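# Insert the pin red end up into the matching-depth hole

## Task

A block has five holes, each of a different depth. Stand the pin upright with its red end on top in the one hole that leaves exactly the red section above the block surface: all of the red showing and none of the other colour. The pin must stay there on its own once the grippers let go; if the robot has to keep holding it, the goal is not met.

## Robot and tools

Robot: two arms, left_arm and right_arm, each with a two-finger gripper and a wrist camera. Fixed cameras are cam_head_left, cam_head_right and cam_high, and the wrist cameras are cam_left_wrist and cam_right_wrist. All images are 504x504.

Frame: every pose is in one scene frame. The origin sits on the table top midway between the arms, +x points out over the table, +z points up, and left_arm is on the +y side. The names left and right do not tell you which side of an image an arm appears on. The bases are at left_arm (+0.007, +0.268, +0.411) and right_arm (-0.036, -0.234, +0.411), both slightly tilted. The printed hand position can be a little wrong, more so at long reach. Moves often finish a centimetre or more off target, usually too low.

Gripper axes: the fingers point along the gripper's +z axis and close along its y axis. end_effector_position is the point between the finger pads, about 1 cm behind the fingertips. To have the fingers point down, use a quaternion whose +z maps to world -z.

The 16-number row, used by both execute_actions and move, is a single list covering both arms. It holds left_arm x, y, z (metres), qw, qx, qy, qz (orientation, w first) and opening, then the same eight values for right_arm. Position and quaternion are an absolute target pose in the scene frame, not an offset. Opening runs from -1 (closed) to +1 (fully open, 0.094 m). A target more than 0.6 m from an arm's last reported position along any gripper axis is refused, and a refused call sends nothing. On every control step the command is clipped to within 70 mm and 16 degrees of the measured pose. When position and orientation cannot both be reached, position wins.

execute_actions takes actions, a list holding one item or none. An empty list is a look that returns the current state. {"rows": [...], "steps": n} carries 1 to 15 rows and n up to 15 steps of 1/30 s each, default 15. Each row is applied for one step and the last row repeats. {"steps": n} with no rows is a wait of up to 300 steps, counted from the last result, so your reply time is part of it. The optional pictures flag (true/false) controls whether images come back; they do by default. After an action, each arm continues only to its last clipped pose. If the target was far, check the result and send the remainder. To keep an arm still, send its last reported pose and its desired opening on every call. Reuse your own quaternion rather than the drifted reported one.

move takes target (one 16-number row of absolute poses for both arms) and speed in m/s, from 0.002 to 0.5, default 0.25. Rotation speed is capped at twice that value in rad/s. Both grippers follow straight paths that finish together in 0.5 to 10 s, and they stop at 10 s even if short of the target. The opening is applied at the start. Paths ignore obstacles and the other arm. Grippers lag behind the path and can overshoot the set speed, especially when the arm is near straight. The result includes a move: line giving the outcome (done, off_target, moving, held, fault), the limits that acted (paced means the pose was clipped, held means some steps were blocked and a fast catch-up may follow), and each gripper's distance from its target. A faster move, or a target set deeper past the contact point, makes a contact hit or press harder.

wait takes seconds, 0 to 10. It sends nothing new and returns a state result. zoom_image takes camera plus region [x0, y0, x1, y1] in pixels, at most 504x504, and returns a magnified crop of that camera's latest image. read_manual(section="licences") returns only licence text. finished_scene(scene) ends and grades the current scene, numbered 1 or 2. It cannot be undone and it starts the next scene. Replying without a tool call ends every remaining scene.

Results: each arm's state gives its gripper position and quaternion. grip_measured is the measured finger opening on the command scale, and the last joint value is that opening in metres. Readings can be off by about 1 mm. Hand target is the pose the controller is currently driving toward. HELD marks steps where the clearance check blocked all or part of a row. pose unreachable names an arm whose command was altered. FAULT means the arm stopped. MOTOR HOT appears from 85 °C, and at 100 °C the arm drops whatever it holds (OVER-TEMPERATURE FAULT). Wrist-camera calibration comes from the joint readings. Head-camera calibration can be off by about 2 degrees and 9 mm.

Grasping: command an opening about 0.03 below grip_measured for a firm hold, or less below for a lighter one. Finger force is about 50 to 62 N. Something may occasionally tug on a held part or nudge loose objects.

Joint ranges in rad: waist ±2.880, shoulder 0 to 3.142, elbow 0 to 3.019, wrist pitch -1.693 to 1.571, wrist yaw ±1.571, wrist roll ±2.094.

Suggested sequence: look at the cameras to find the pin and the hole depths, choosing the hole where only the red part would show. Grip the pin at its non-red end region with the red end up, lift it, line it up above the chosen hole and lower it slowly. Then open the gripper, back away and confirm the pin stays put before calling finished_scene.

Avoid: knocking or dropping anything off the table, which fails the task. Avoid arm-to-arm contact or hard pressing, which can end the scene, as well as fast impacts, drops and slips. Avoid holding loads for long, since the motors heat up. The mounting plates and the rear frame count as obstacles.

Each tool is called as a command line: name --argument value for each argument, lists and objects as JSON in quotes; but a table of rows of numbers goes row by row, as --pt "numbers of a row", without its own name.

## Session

execute_actions --actions '[]'

Scene clock: 0.00 s of 5600.00 s.
left_arm: end_effector_position=(+0.2339, +0.4396, +0.1667) grip_measured=+1.000 end_effector_quat_wxyz=(-0.072, +0.854, -0.503, -0.113) | right_arm: end_effector_position=(+0.3022, -0.1988, +0.3396) grip_measured=+1.000 end_effector_quat_wxyz=(+0.031, -0.437, +0.895, -0.090)
Joint positions: left_arm=[ 0.418  2.157  0.562  0.141 -0.277 -1.586  0.094] | right_arm=[ 0.073  1.531  0.576 -0.414  0.218 -0.72   0.094]
Joint velocities: left_arm=[ 0.005  0.005 -0.007 -0.007  0.007 -0.022  0.   ] | right_arm=[-0.005  0.005  0.007  0.007 -0.022  0.022  0.   ]
Hand target (left_arm): +0.233, +0.439, +0.167; -0.071, +0.854, -0.503, -0.113
Hand target (right_arm): +0.311, -0.197, +0.344; +0.041, -0.435, +0.895, -0.092
camera_calibration (this result's frames):
cam_left_wrist: T_world_to_cam=[[0.871691, 0.489955, 0.00994628, -0.418485], [0.455738, -0.817943, 0.351101, 0.202761], [0.180159, -0.301518, -0.936285, 0.371979], [0, 0, 0, 1]] pos_world=[0.205368, 0.483044, 0.281251]
cam_right_wrist: T_world_to_cam=[[0.769542, -0.615308, 0.170883, -0.407163], [-0.577846, -0.557032, 0.596497, -0.135977], [-0.271842, -0.557774, -0.784213, 0.360254], [0, 0, 0, 1]] pos_world=[0.332687, -0.125334, 0.433203]

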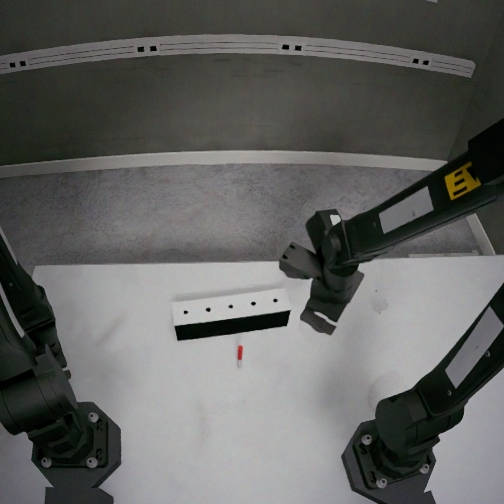

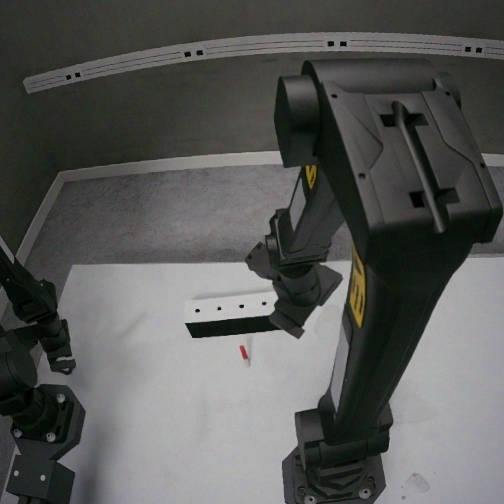

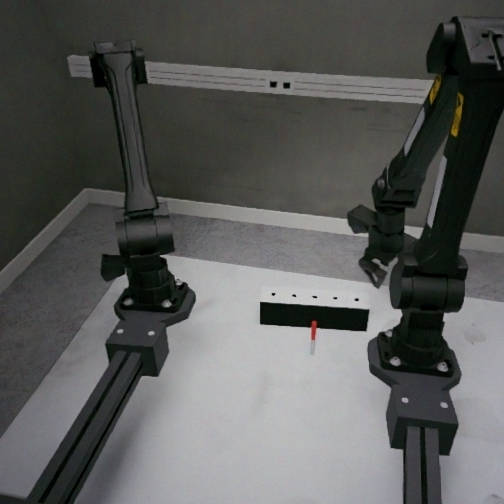

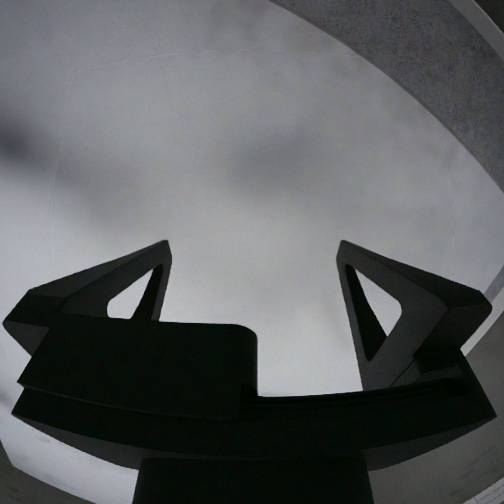

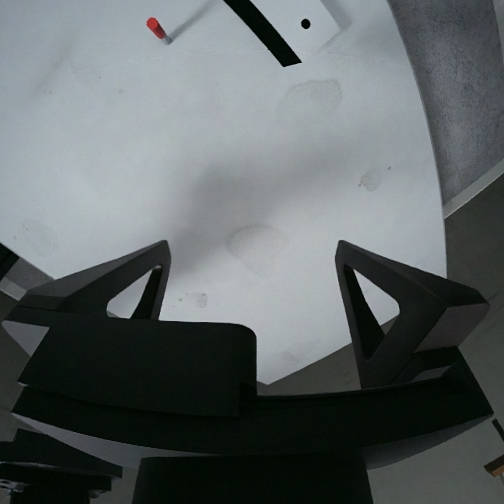

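move --target '[0.34,-0.016,0.15,0,0,1,0,0.3,0.2,-0.52,0.34,0.031,-0.2,0.975,-0.09,1]' --speed 0.35

Scene clock: 6.57 s of 5600.00 s.
left_arm: end_effector_position=(+0.3495, -0.0042, +0.1565) grip_measured=+0.302 end_effector_quat_wxyz=(+0.007, -0.009, +1.000, +0.009) | right_arm: end_effector_position=(+0.1879, -0.5122, +0.3405) grip_measured=+1.000 end_effector_quat_wxyz=(+0.026, -0.199, +0.976, -0.084)
Joint positions: left_arm=[-0.733  2.287  1.024 -0.269 -0.127 -0.677  0.061] | right_arm=[-1.026  1.53   0.581 -0.351 -0.024 -1.285  0.094]
Joint velocities: left_arm=[-0.005 -0.005 -0.017 -0.012 -0.095  0.022  0.   ] | right_arm=[-0.015 -0.015 -0.007  0.002  0.007  0.066  0.   ]
Hand target (left_arm): +0.348, -0.005, +0.148; +0.000, +0.001, +1.000, +0.012
Hand target (right_arm): +0.192, -0.520, +0.340; +0.026, -0.200, +0.976, -0.084
Off the commanded pose (left_arm): 0.016 m, 2 deg.
Off the commanded pose (right_arm): 0.014 m, 1 deg.
move: off_target (left_arm, right_arm)
camera_calibration (this result's frames):
cam_left_wrist: T_world_to_cam=[[0.0249701, -0.999522, -0.0182429, -0.0076112], [-0.817278, -0.0309195, 0.575414, 0.203831], [-0.575703, 0.000541393, -0.817659, 0.454675], [0, 0, 0, 1]] pos_world=[0.428535, -0.00155137, 0.254343]
cam_right_wrist: T_world_to_cam=[[0.372241, -0.914722, 0.157226, -0.586287], [-0.793117, -0.225505, 0.565786, -0.156344], [-0.482082, -0.335307, -0.809424, 0.317144], [0, 0, 0, 1]] pos_world=[0.24713, -0.465206, 0.43734]

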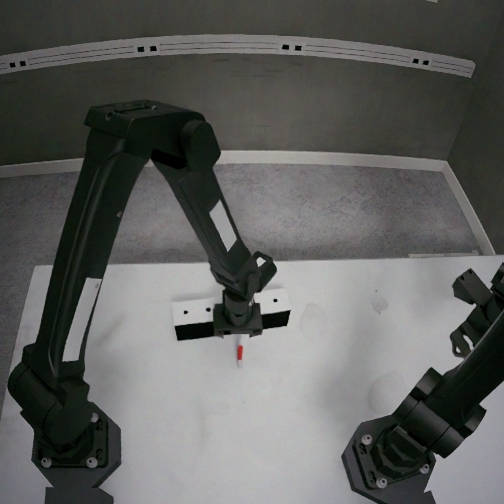

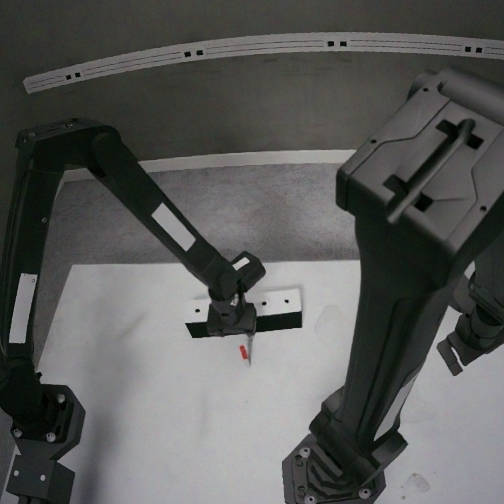

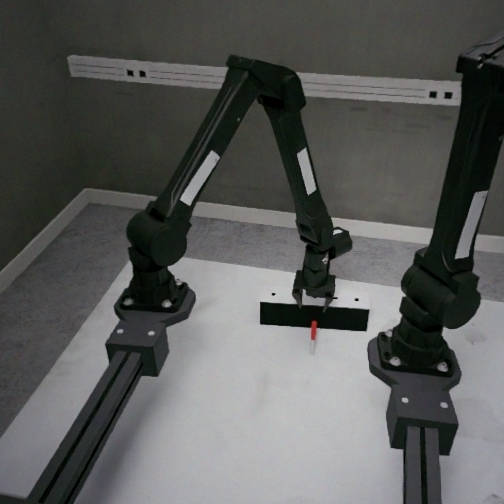

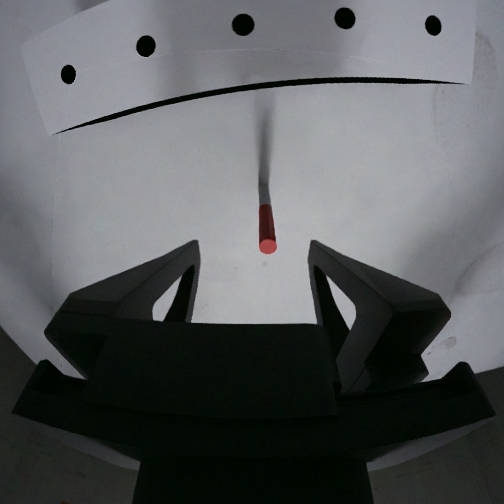

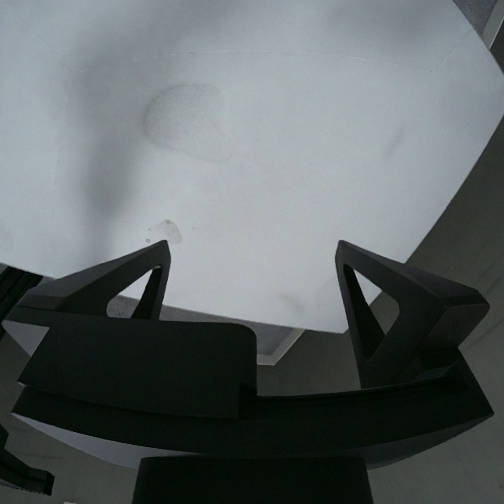

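move --target '[0.334,-0.018,0.086,0.008,0,1,0,0,0.188,-0.512,0.34,0.026,-0.2,0.976,-0.084,1]' --speed 0.1

Scene clock: 11.63 s of 5600.00 s.
left_arm: end_effector_position=(+0.3330, -0.0116, +0.0924) grip_measured=+0.002 end_effector_quat_wxyz=(+0.005, +0.001, +1.000, +0.004) | right_arm: end_effector_position=(+0.1879, -0.5122, +0.3405) grip_measured=+1.000 end_effector_quat_wxyz=(+0.026, -0.199, +0.976, -0.084)
Joint positions: left_arm=[-0.751  2.458  1.078 -0.151 -0.119 -0.674  0.047] | right_arm=[-1.026  1.53   0.581 -0.351 -0.024 -1.285  0.094]
Joint velocities: left_arm=[ 0.005 -0.005 -0.002  0.002  0.037 -0.051 -0.001] | right_arm=[ 0.005 -0.005 -0.012 -0.007 -0.051  0.022  0.   ]
Hand target (left_arm): +0.334, -0.018, +0.086; +0.008, +0.000, +1.000, +0.000
Hand target (right_arm): +0.188, -0.512, +0.340; +0.026, -0.200, +0.976, -0.084
Off the commanded pose (left_arm): 0.009 m, 1 deg.
Off the commanded pose (right_arm): 0.001 m, 0 deg.
After step 90, 0.97 s passed at rest.
move: done
camera_calibration (this result's frames):
cam_left_wrist: T_world_to_cam=[[0.00458798, -0.999948, -0.00914408, -0.00980633], [-0.815956, -0.00902974, 0.578044, 0.226541], [-0.578096, 0.00480911, -0.815954, 0.393431], [0, 0, 0, 1]] pos_world=[0.412333, -0.00965226, 0.189981]
cam_right_wrist: T_world_to_cam=[[0.372947, -0.914432, 0.15724, -0.586276], [-0.79288, -0.226064, 0.565894, -0.156712], [-0.481925, -0.335721, -0.809345, 0.316876], [0, 0, 0, 1]] pos_world=[0.247106, -0.465155, 0.43733]

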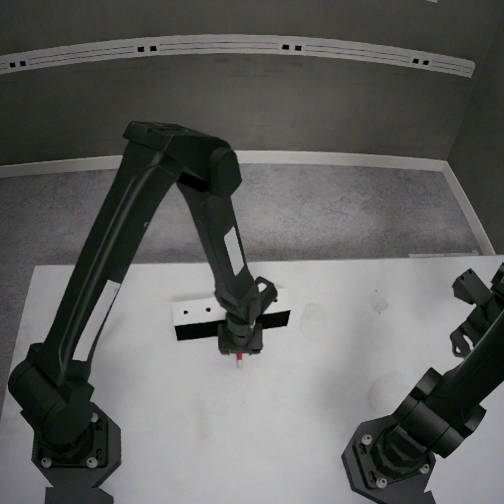

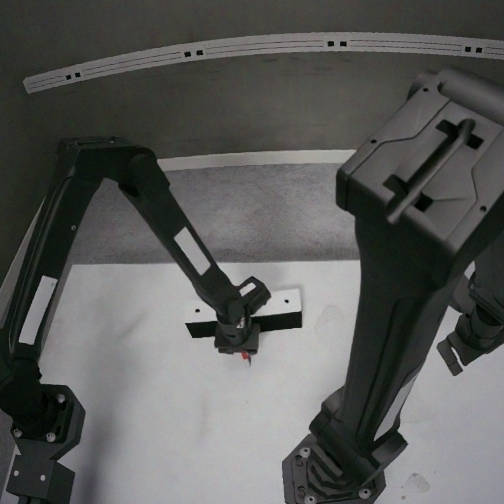

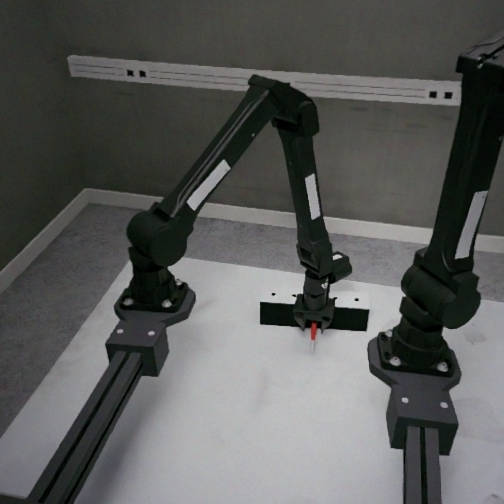

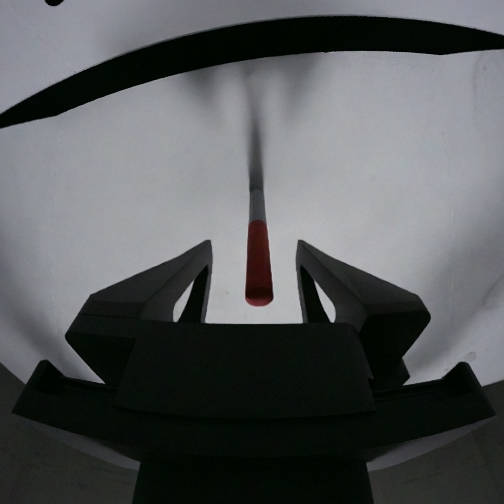

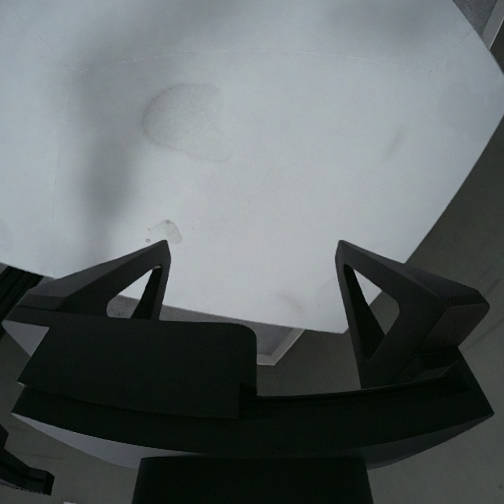

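move --target '[0.333,-0.0116,0.0924,0.005,0,1,0.004,-0.83,0.188,-0.512,0.34,0.026,-0.2,0.976,-0.084,1]'

move --target '[0.35,-0.01,0.21,0.008,0,1,0,-0.83,0.188,-0.512,0.34,0.026,-0.2,0.976,-0.084,1]'

move --target '[0.479,0.002,0.192,0.008,0,1,0,-0.83,0.188,-0.512,0.34,0.026,-0.2,0.976,-0.084,1]' --speed 0.15

Scene clock: 18.00 s of 5600.00 s.
left_arm: end_effector_position=(+0.3330, -0.0115, +0.0924) grip_measured=-0.759 end_effector_quat_wxyz=(+0.006, +0.001, +1.000, +0.004) | right_arm: end_effector_position=(+0.1879, -0.5122, +0.3405) grip_measured=+1.000 end_effector_quat_wxyz=(+0.026, -0.199, +0.976, -0.084)
Joint positions: left_arm=[-0.751  2.458  1.078 -0.151 -0.119 -0.675  0.011] | right_arm=[-1.026  1.53   0.581 -0.351 -0.024 -1.285  0.094]
Joint velocities: left_arm=[ 0.015 -0.015  0.002  0.002 -0.007 -0.037  0.001] | right_arm=[-0.015 -0.005 -0.002  0.002 -0.007 -0.081  0.   ]
Hand target (left_arm): +0.333, -0.012, +0.092; +0.005, -0.000, +1.000, +0.004
Hand target (right_arm): +0.188, -0.512, +0.340; +0.026, -0.200, +0.976, -0.084
Off the commanded pose (left_arm): 0.000 m, 0 deg.
Off the commanded pose (right_arm): 0.001 m, 0 deg.
After step 90, 2.67 s passed at rest.
move: done
camera_calibration (this result's frames):
cam_left_wrist: T_world_to_cam=[[0.00497302, -0.999943, -0.00943626, -0.00985654], [-0.816092, -0.00951167, 0.577844, 0.226633], [-0.577901, 0.00482723, -0.816093, 0.393403], [0, 0, 0, 1]] pos_world=[0.41235, -0.00959937, 0.190002]
cam_right_wrist: T_world_to_cam=[[0.372947, -0.914432, 0.15724, -0.586276], [-0.79288, -0.226064, 0.565894, -0.156712], [-0.481925, -0.335721, -0.809345, 0.316876], [0, 0, 0, 1]] pos_world=[0.247106, -0.465155, 0.43733]

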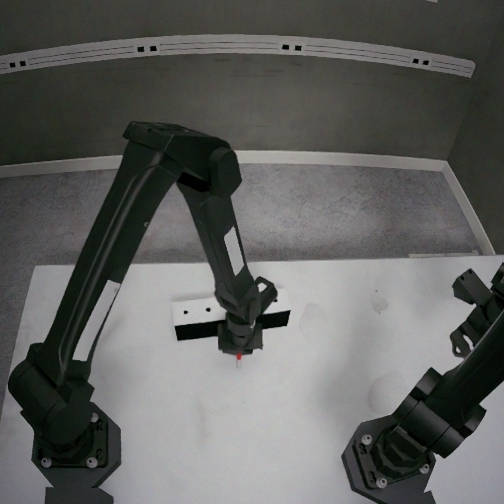

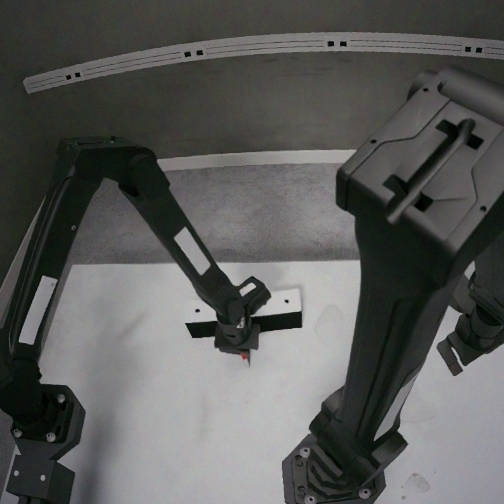

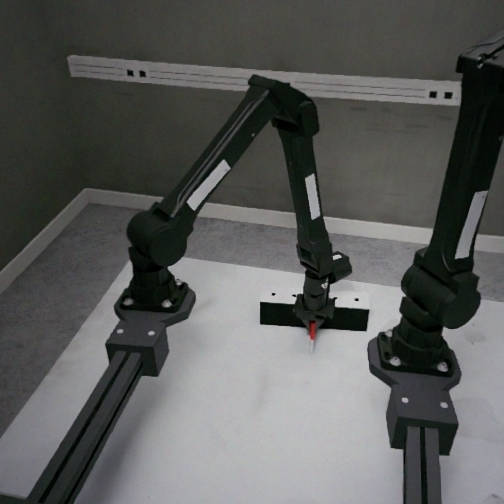

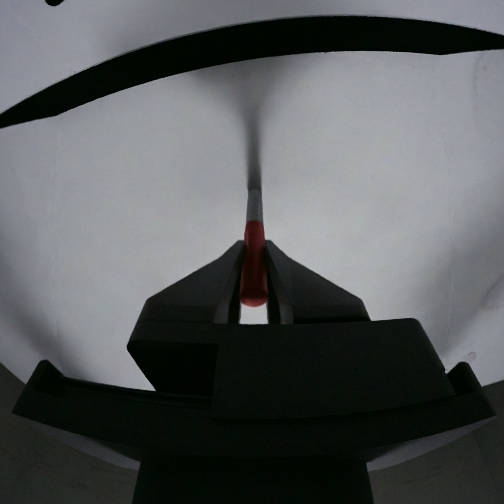

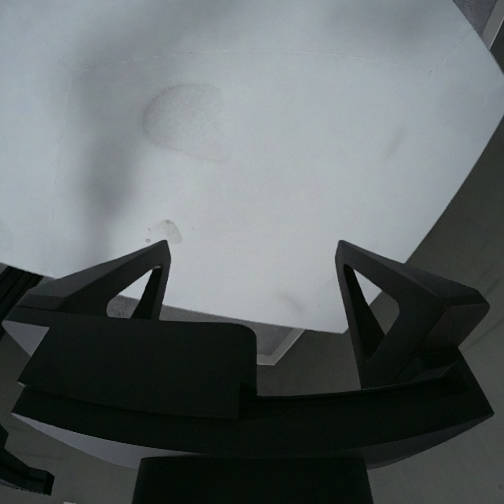

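Scene clock: 19.10 s of 5600.00 s.
left_arm: end_effector_position=(+0.3556, -0.0136, +0.2126) grip_measured=-0.759 end_effector_quat_wxyz=(+0.015, -0.001, +1.000, -0.005) | right_arm: end_effector_position=(+0.1879, -0.5122, +0.3405) grip_measured=+1.000 end_effector_quat_wxyz=(+0.026, -0.199, +0.976, -0.084)
Joint positions: left_arm=[-0.751  2.143  0.989 -0.351 -0.118 -0.675  0.011] | right_arm=[-1.026  1.53   0.581 -0.351 -0.024 -1.285  0.094]
Joint velocities: left_arm=[-0.015 -0.005 -0.012  0.007 -0.022  0.081  0.001] | right_arm=[ 0.005  0.005 -0.002  0.012 -0.051  0.037  0.   ]
Hand target (left_arm): +0.350, -0.010, +0.209; +0.008, +0.000, +1.000, +0.000
Hand target (right_arm): +0.188, -0.512, +0.340; +0.026, -0.200, +0.976, -0.084
Off the commanded pose (left_arm): 0.007 m, 1 deg.
Off the commanded pose (right_arm): 0.001 m, 0 deg.
move: done
camera_calibration (this result's frames):
cam_left_wrist: T_world_to_cam=[[0.00774302, -0.999938, 0.00796873, -0.0155841], [-0.8273, -0.00192943, 0.561757, 0.183131], [-0.561707, -0.0109422, -0.827264, 0.500947], [0, 0, 0, 1]] pos_world=[0.43301, -0.00974829, 0.311664]
cam_right_wrist: T_world_to_cam=[[0.372947, -0.914432, 0.15724, -0.586276], [-0.79288, -0.226064, 0.565894, -0.156712], [-0.481925, -0.335721, -0.809345, 0.316876], [0, 0, 0, 1]] pos_world=[0.247106, -0.465155, 0.43733]

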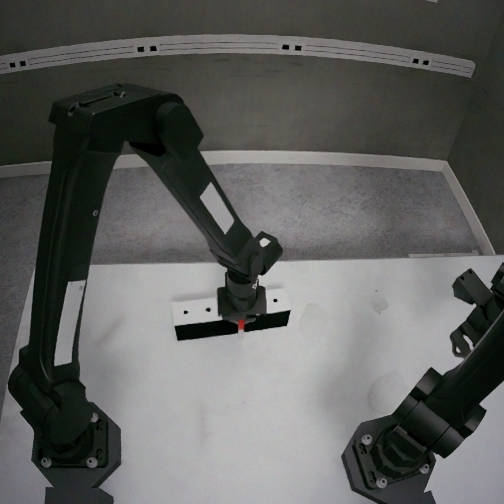

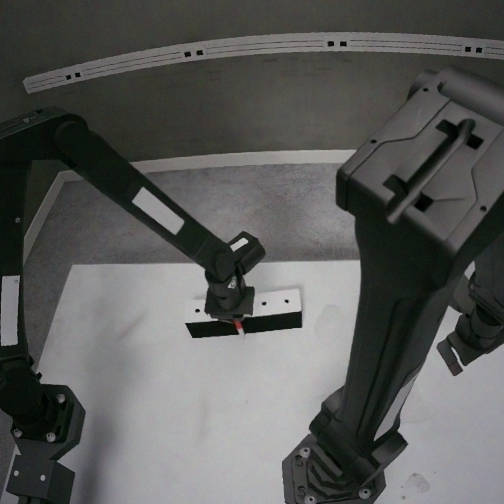

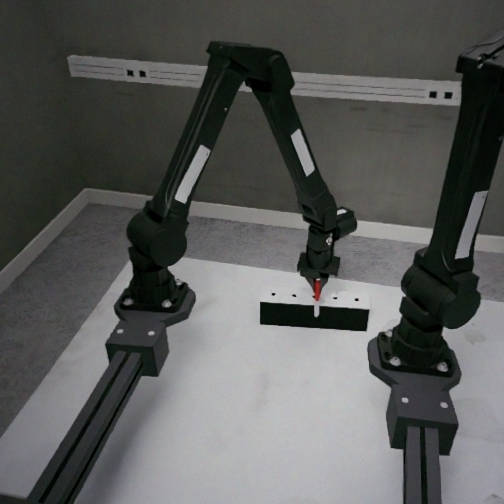

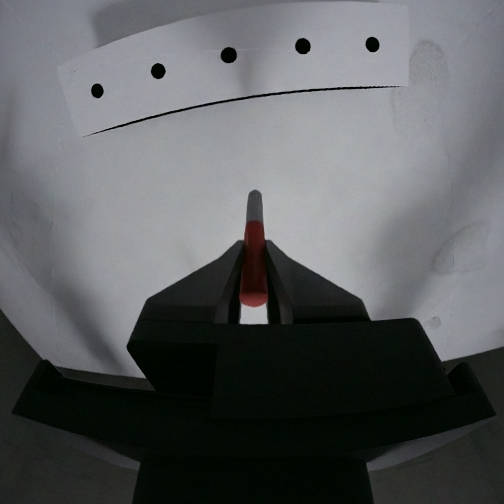

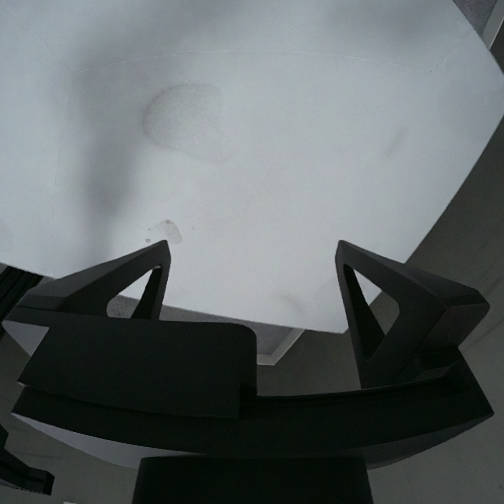

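Scene clock: 20.70 s of 5600.00 s.
left_arm: end_effector_position=(+0.4807, +0.0007, +0.1970) grip_measured=-0.759 end_effector_quat_wxyz=(+0.012, -0.008, +1.000, -0.004) | right_arm: end_effector_position=(+0.1879, -0.5122, +0.3405) grip_measured=+1.000 end_effector_quat_wxyz=(+0.026, -0.199, +0.976, -0.084)
Joint positions: left_arm=[-0.582  2.275  1.306 -0.522 -0.103 -0.519  0.011] | right_arm=[-1.026  1.53   0.581 -0.351 -0.024 -1.285  0.094]
Joint velocities: left_arm=[ 0.005 -0.005  0.002 -0.002  0.066 -0.022  0.   ] | right_arm=[ 0.005 -0.005 -0.007  0.007 -0.007  0.007  0.   ]
Hand target (left_arm): +0.478, +0.003, +0.192; +0.007, -0.000, +1.000, -0.002
Hand target (right_arm): +0.188, -0.512, +0.340; +0.026, -0.200, +0.976, -0.084
Off the commanded pose (left_arm): 0.005 m, 1 deg.
Off the commanded pose (right_arm): 0.001 m, 0 deg.
move: done
camera_calibration (this result's frames):
cam_left_wrist: T_world_to_cam=[[0.0214718, -0.99974, 0.00771976, -0.00865325], [-0.823713, -0.0133141, 0.566851, 0.292625], [-0.5666, -0.0185302, -0.823784, 0.560134], [0, 0, 0, 1]] pos_world=[0.558597, 0.00562443, 0.295622]
cam_right_wrist: T_world_to_cam=[[0.372947, -0.914432, 0.15724, -0.586276], [-0.79288, -0.226064, 0.565894, -0.156712], [-0.481925, -0.335721, -0.809345, 0.316876], [0, 0, 0, 1]] pos_world=[0.247106, -0.465155, 0.43733]

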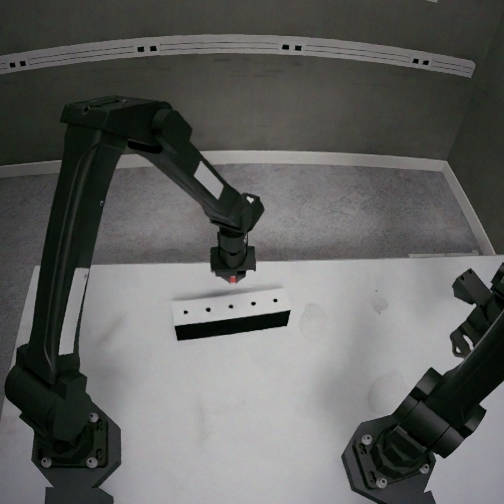

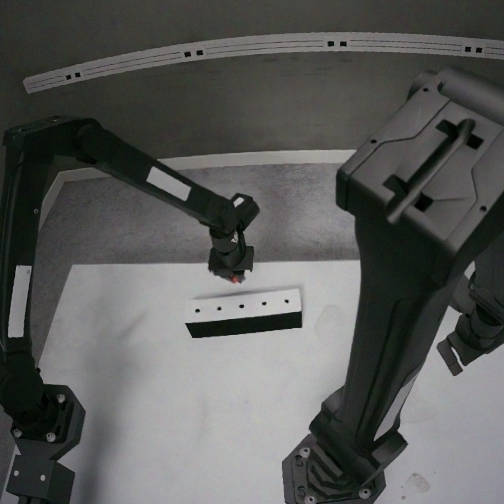

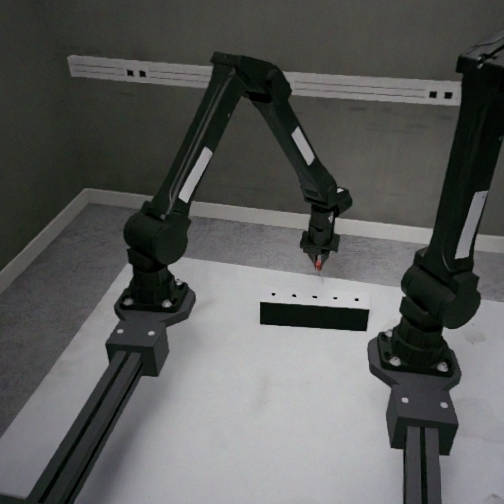

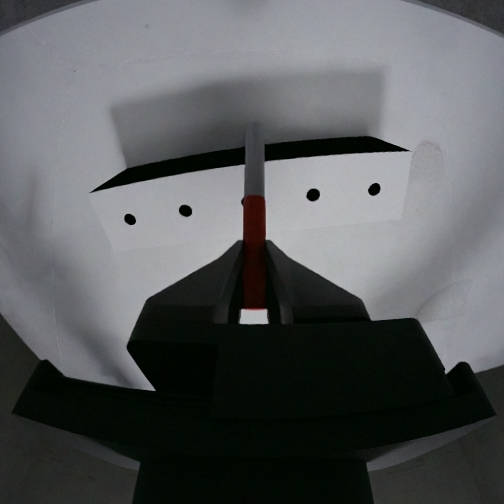

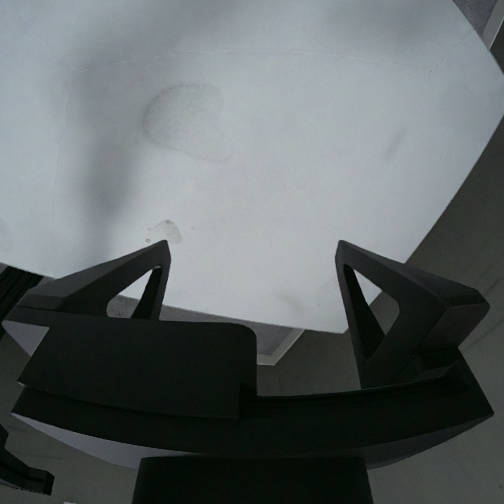

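move --target '[0.355,0.002,0.18,0.008,0,1,0,-0.83,0.188,-0.512,0.34,0.026,-0.2,0.976,-0.084,1]'

move --target '[0.355,0.002,0.128,0.008,0,1,0,-0.83,0.188,-0.512,0.34,0.026,-0.2,0.976,-0.084,1]' --speed 0.1

move --target '[0.428,0.002,0.128,0.008,0,1,0,-0.8,0.188,-0.512,0.34,0.026,-0.2,0.976,-0.084,1]' --speed 0.04

Scene clock: 29.23 s of 5600.00 s.
left_arm: end_effector_position=(+0.3429, +0.0049, +0.1699) grip_measured=-0.759 end_effector_quat_wxyz=(-0.007, +0.014, +1.000, +0.011) | right_arm: end_effector_position=(+0.1879, -0.5122, +0.3405) grip_measured=+1.000 end_effector_quat_wxyz=(+0.026, -0.199, +0.976, -0.084)
Joint positions: left_arm=[-0.724  2.246  0.996 -0.305 -0.114 -0.624  0.011] | right_arm=[-1.026  1.53   0.581 -0.351 -0.024 -1.285  0.094]
Joint velocities: left_arm=[-0.015 -0.005 -0.002  0.002 -0.007 -0.081  0.   ] | right_arm=[-0.015  0.005 -0.002 -0.002 -0.007  0.007  0.   ]
Hand target (left_arm): +0.355, +0.001, +0.181; +0.009, +0.000, +1.000, +0.001
Hand target (right_arm): +0.188, -0.512, +0.340; +0.026, -0.200, +0.976, -0.084
Off the commanded pose (left_arm): 0.016 m, 3 deg.
Off the commanded pose (right_arm): 0.001 m, 0 deg.
After step 90, 4.40 s passed at rest.
move: off_target (left_arm)
camera_calibration (this result's frames):
cam_left_wrist: T_world_to_cam=[[-0.0221225, -0.999504, -0.0224218, 0.0187025], [-0.8016, 0.0043308, 0.597846, 0.181656], [-0.597452, 0.0311992, -0.801298, 0.466392], [0, 0, 0, 1]] pos_world=[0.424676, 0.00335548, 0.265536]
cam_right_wrist: T_world_to_cam=[[0.372947, -0.914432, 0.15724, -0.586276], [-0.79288, -0.226064, 0.565894, -0.156712], [-0.481925, -0.335721, -0.809345, 0.316876], [0, 0, 0, 1]] pos_world=[0.247106, -0.465155, 0.43733]

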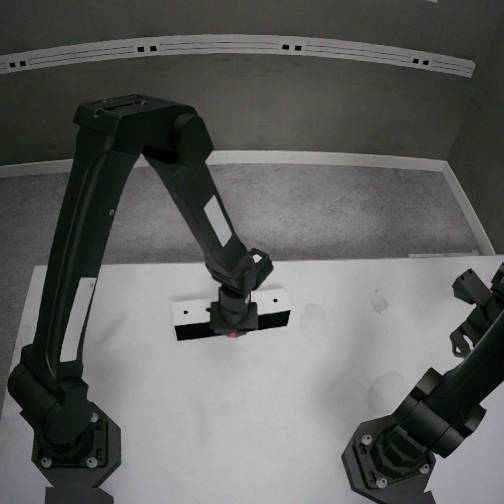

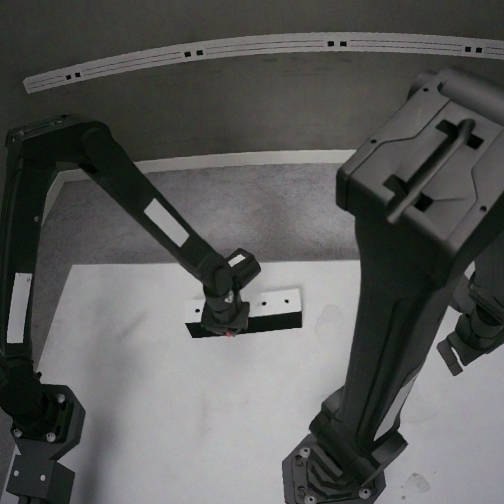

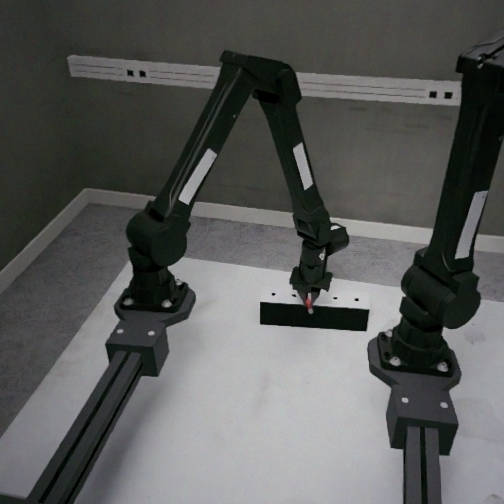

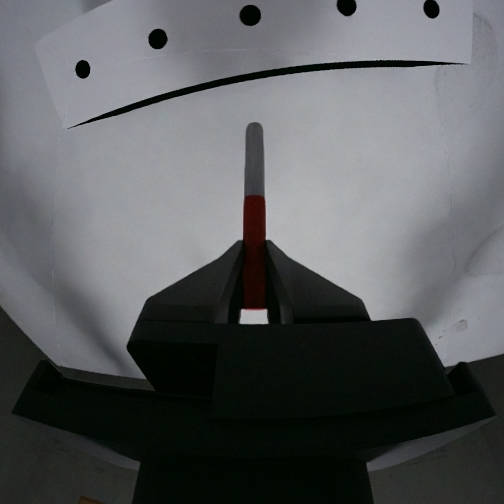

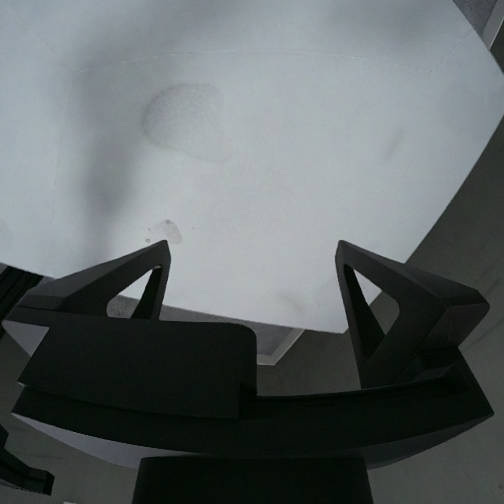

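Scene clock: 30.27 s of 5600.00 s.
left_arm: end_effector_position=(+0.3443, +0.0074, +0.1301) grip_measured=-0.759 end_effector_quat_wxyz=(-0.000, +0.005, +1.000, +0.006) | right_arm: end_effector_position=(+0.1879, -0.5122, +0.3405) grip_measured=+1.000 end_effector_quat_wxyz=(+0.026, -0.199, +0.976, -0.084)
Joint positions: left_arm=[-0.708  2.35   1.025 -0.213 -0.114 -0.624  0.011] | right_arm=[-1.026  1.53   0.581 -0.351 -0.024 -1.285  0.094]
Joint velocities: left_arm=[ 0.015 -0.005  0.007 -0.022  0.051 -0.007  0.   ] | right_arm=[-0.024 -0.005  0.012  0.002 -0.051 -0.022  0.   ]
Hand target (left_arm): +0.355, +0.002, +0.128; +0.008, -0.000, +1.000, -0.000
Hand target (right_arm): +0.188, -0.512, +0.340; +0.026, -0.200, +0.976, -0.084
Off the commanded pose (left_arm): 0.012 m, 1 deg.
Off the commanded pose (right_arm): 0.001 m, 0 deg.
move: off_target (left_arm)
camera_calibration (this result's frames):
cam_left_wrist: T_world_to_cam=[[-0.00380561, -0.999896, -0.0138823, 0.0129772], [-0.809139, -0.0050784, 0.587595, 0.210525], [-0.587605, 0.0134688, -0.809036, 0.433001], [0, 0, 0, 1]] pos_world=[0.424827, 0.00821297, 0.22679]
cam_right_wrist: T_world_to_cam=[[0.372947, -0.914432, 0.15724, -0.586276], [-0.79288, -0.226064, 0.565894, -0.156712], [-0.481925, -0.335721, -0.809345, 0.316876], [0, 0, 0, 1]] pos_world=[0.247106, -0.465155, 0.43733]

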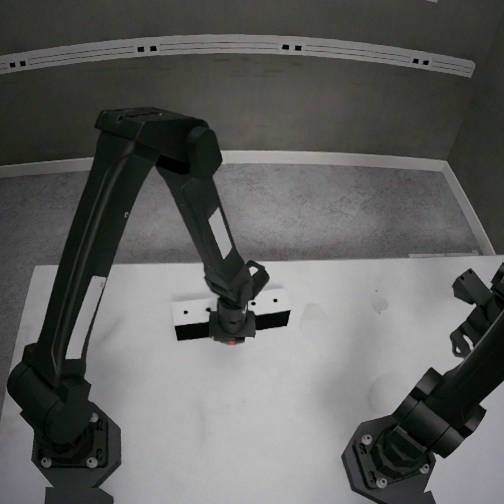

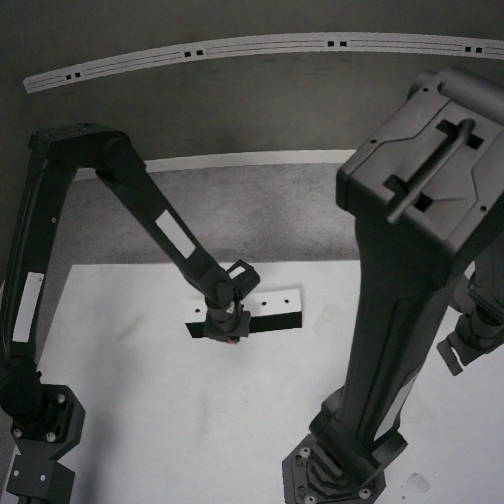

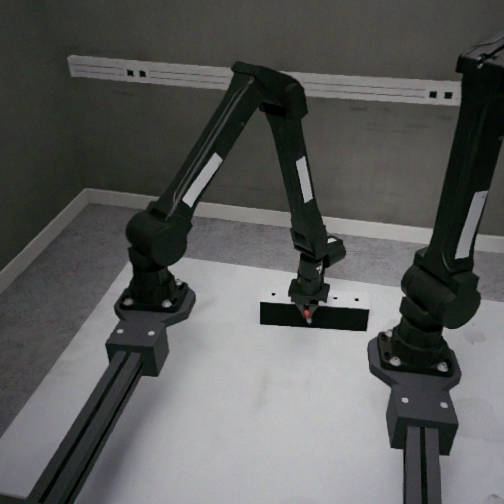

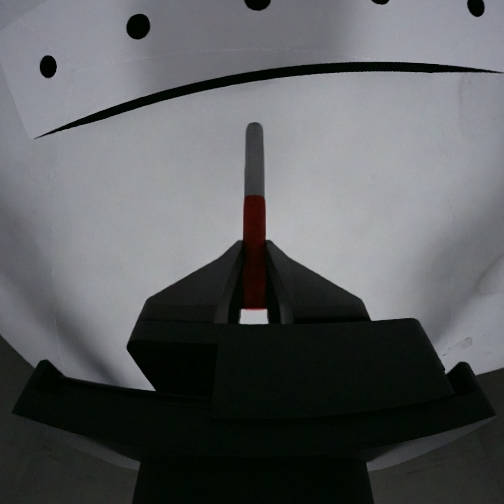

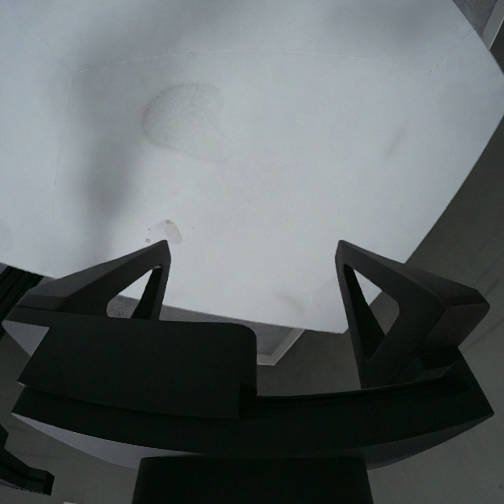

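Scene clock: 32.93 s of 5600.00 s.
left_arm: end_effector_position=(+0.3902, +0.0104, +0.1281) grip_measured=-0.759 end_effector_quat_wxyz=(-0.023, +0.007, +1.000, +0.008) | right_arm: end_effector_position=(+0.1879, -0.5122, +0.3405) grip_measured=+1.000 end_effector_quat_wxyz=(+0.026, -0.199, +0.976, -0.084)
Joint positions: left_arm=[-0.637  2.378  1.161 -0.353 -0.09  -0.552  0.011] | right_arm=[-1.026  1.53   0.581 -0.351 -0.024 -1.285  0.094]
Joint velocities: left_arm=[-0.005 -0.015  0.002 -0.007  0.007 -0.051  0.001] | right_arm=[ 0.005 -0.005 -0.002  0.007 -0.007  0.037  0.   ]
Hand target (left_arm): +0.427, +0.004, +0.130; +0.008, -0.000, +1.000, -0.000
Hand target (right_arm): +0.188, -0.512, +0.340; +0.026, -0.200, +0.976, -0.084
Off the commanded pose (left_arm): 0.039 m, 4 deg.
Off the commanded pose (right_arm): 0.001 m, 0 deg.
move: off_target (left_arm)
camera_calibration (this result's frames):
cam_left_wrist: T_world_to_cam=[[-0.00839331, -0.999818, -0.0171521, 0.0183455], [-0.781367, -0.00414642, 0.624058, 0.233375], [-0.624015, 0.01864, -0.78119, 0.468893], [0, 0, 0, 1]] pos_world=[0.475102, 0.0105697, 0.220969]
cam_right_wrist: T_world_to_cam=[[0.372947, -0.914432, 0.15724, -0.586276], [-0.79288, -0.226064, 0.565894, -0.156712], [-0.481925, -0.335721, -0.809345, 0.316876], [0, 0, 0, 1]] pos_world=[0.247106, -0.465155, 0.43733]

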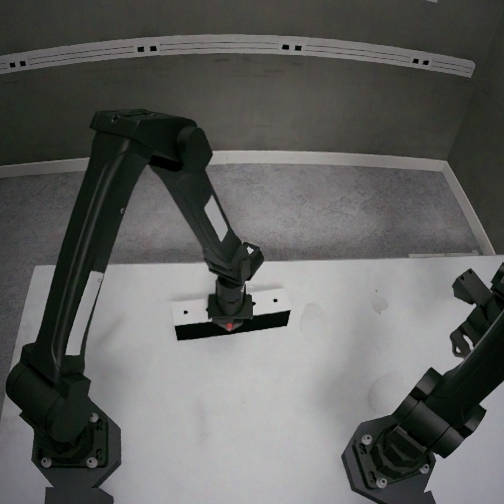

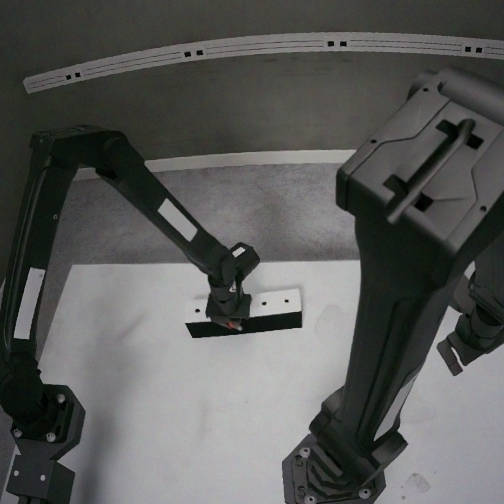

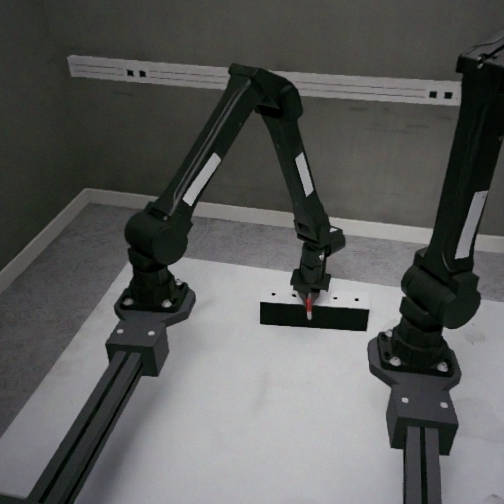

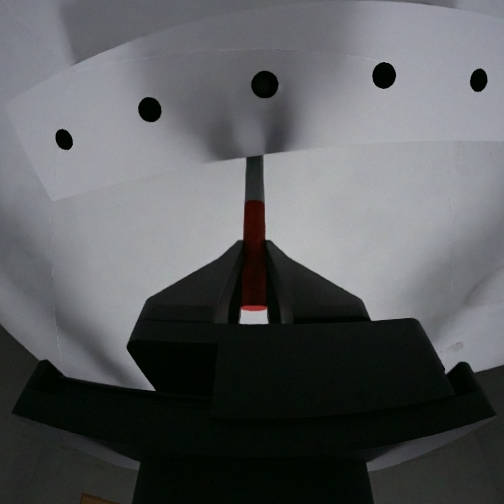

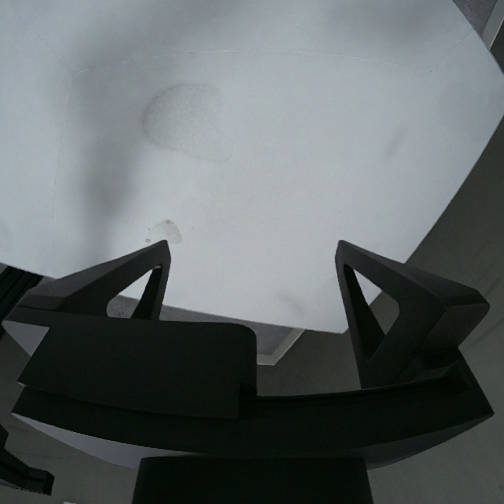

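Rise while advancing, lighter grip.

move --target '[0.44,0.002,0.152,0.008,0,1,0,-0.775,0.188,-0.512,0.34,0.026,-0.2,0.976,-0.084,1]' --speed 0.03

Scene clock: 39.77 s of 5600.00 s.
left_arm: end_effector_position=(+0.3913, +0.0151, +0.1300) grip_measured=-0.758 end_effector_quat_wxyz=(-0.035, +0.009, +0.999, +0.018) | right_arm: end_effector_position=(+0.1879, -0.5122, +0.3405) grip_measured=+1.000 end_effector_quat_wxyz=(+0.026, -0.199, +0.976, -0.084)
Joint positions: left_arm=[-0.629  2.378  1.176 -0.398 -0.094 -0.545  0.011] | right_arm=[-1.026  1.53   0.581 -0.351 -0.024 -1.285  0.094]
Joint velocities: left_arm=[-0.024  0.005  0.012 -0.002  0.037  0.095 -0.001] | right_arm=[-0.005 -0.015  0.007 -0.002 -0.037  0.007  0.   ]
Hand target (left_arm): +0.439, +0.004, +0.153; +0.008, -0.000, +1.000, +0.000
Hand target (right_arm): +0.188, -0.512, +0.340; +0.026, -0.200, +0.976, -0.084
Off the commanded pose (left_arm): 0.055 m, 5 deg.
Off the commanded pose (right_arm): 0.001 m, 0 deg.
After step 90, 1.73 s passed at rest.
move: off_target (left_arm)
camera_calibration (this result's frames):
cam_left_wrist: T_world_to_cam=[[-0.0122589, -0.99927, -0.0361937, 0.0270793], [-0.766709, -0.0138419, 0.641846, 0.225105], [-0.641878, 0.0356183, -0.765979, 0.47571], [0, 0, 0, 1]] pos_world=[0.47827, 0.0132314, 0.220882]
cam_right_wrist: T_world_to_cam=[[0.372947, -0.914432, 0.15724, -0.586276], [-0.79288, -0.226064, 0.565894, -0.156712], [-0.481925, -0.335721, -0.809345, 0.316876], [0, 0, 0, 1]] pos_world=[0.247106, -0.465155, 0.43733]

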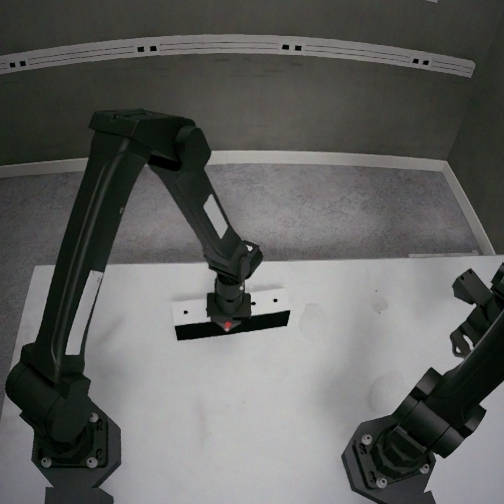

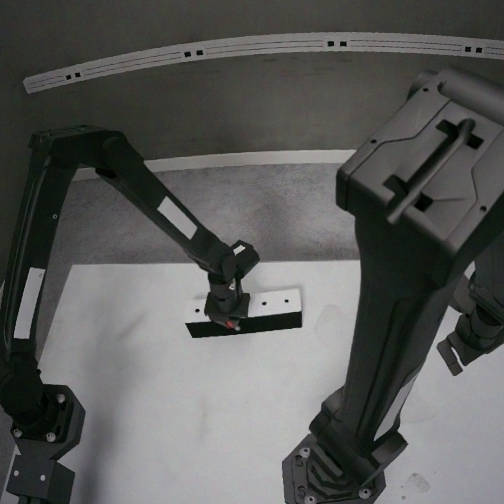

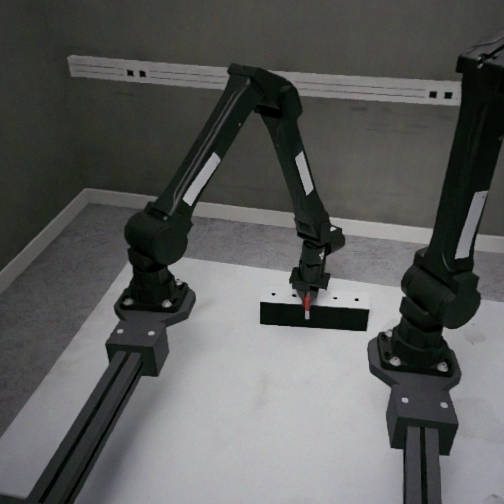

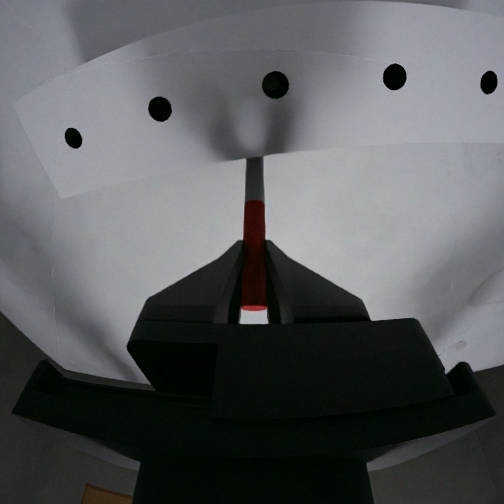

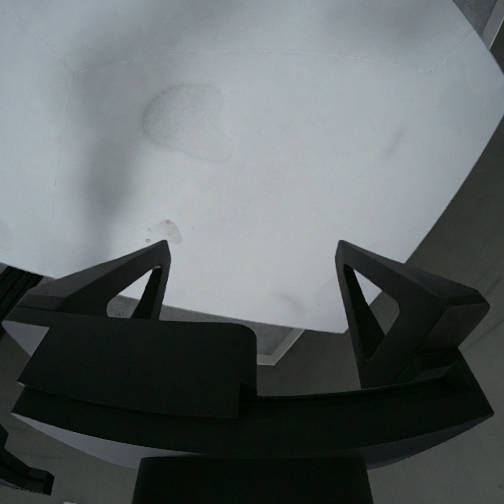

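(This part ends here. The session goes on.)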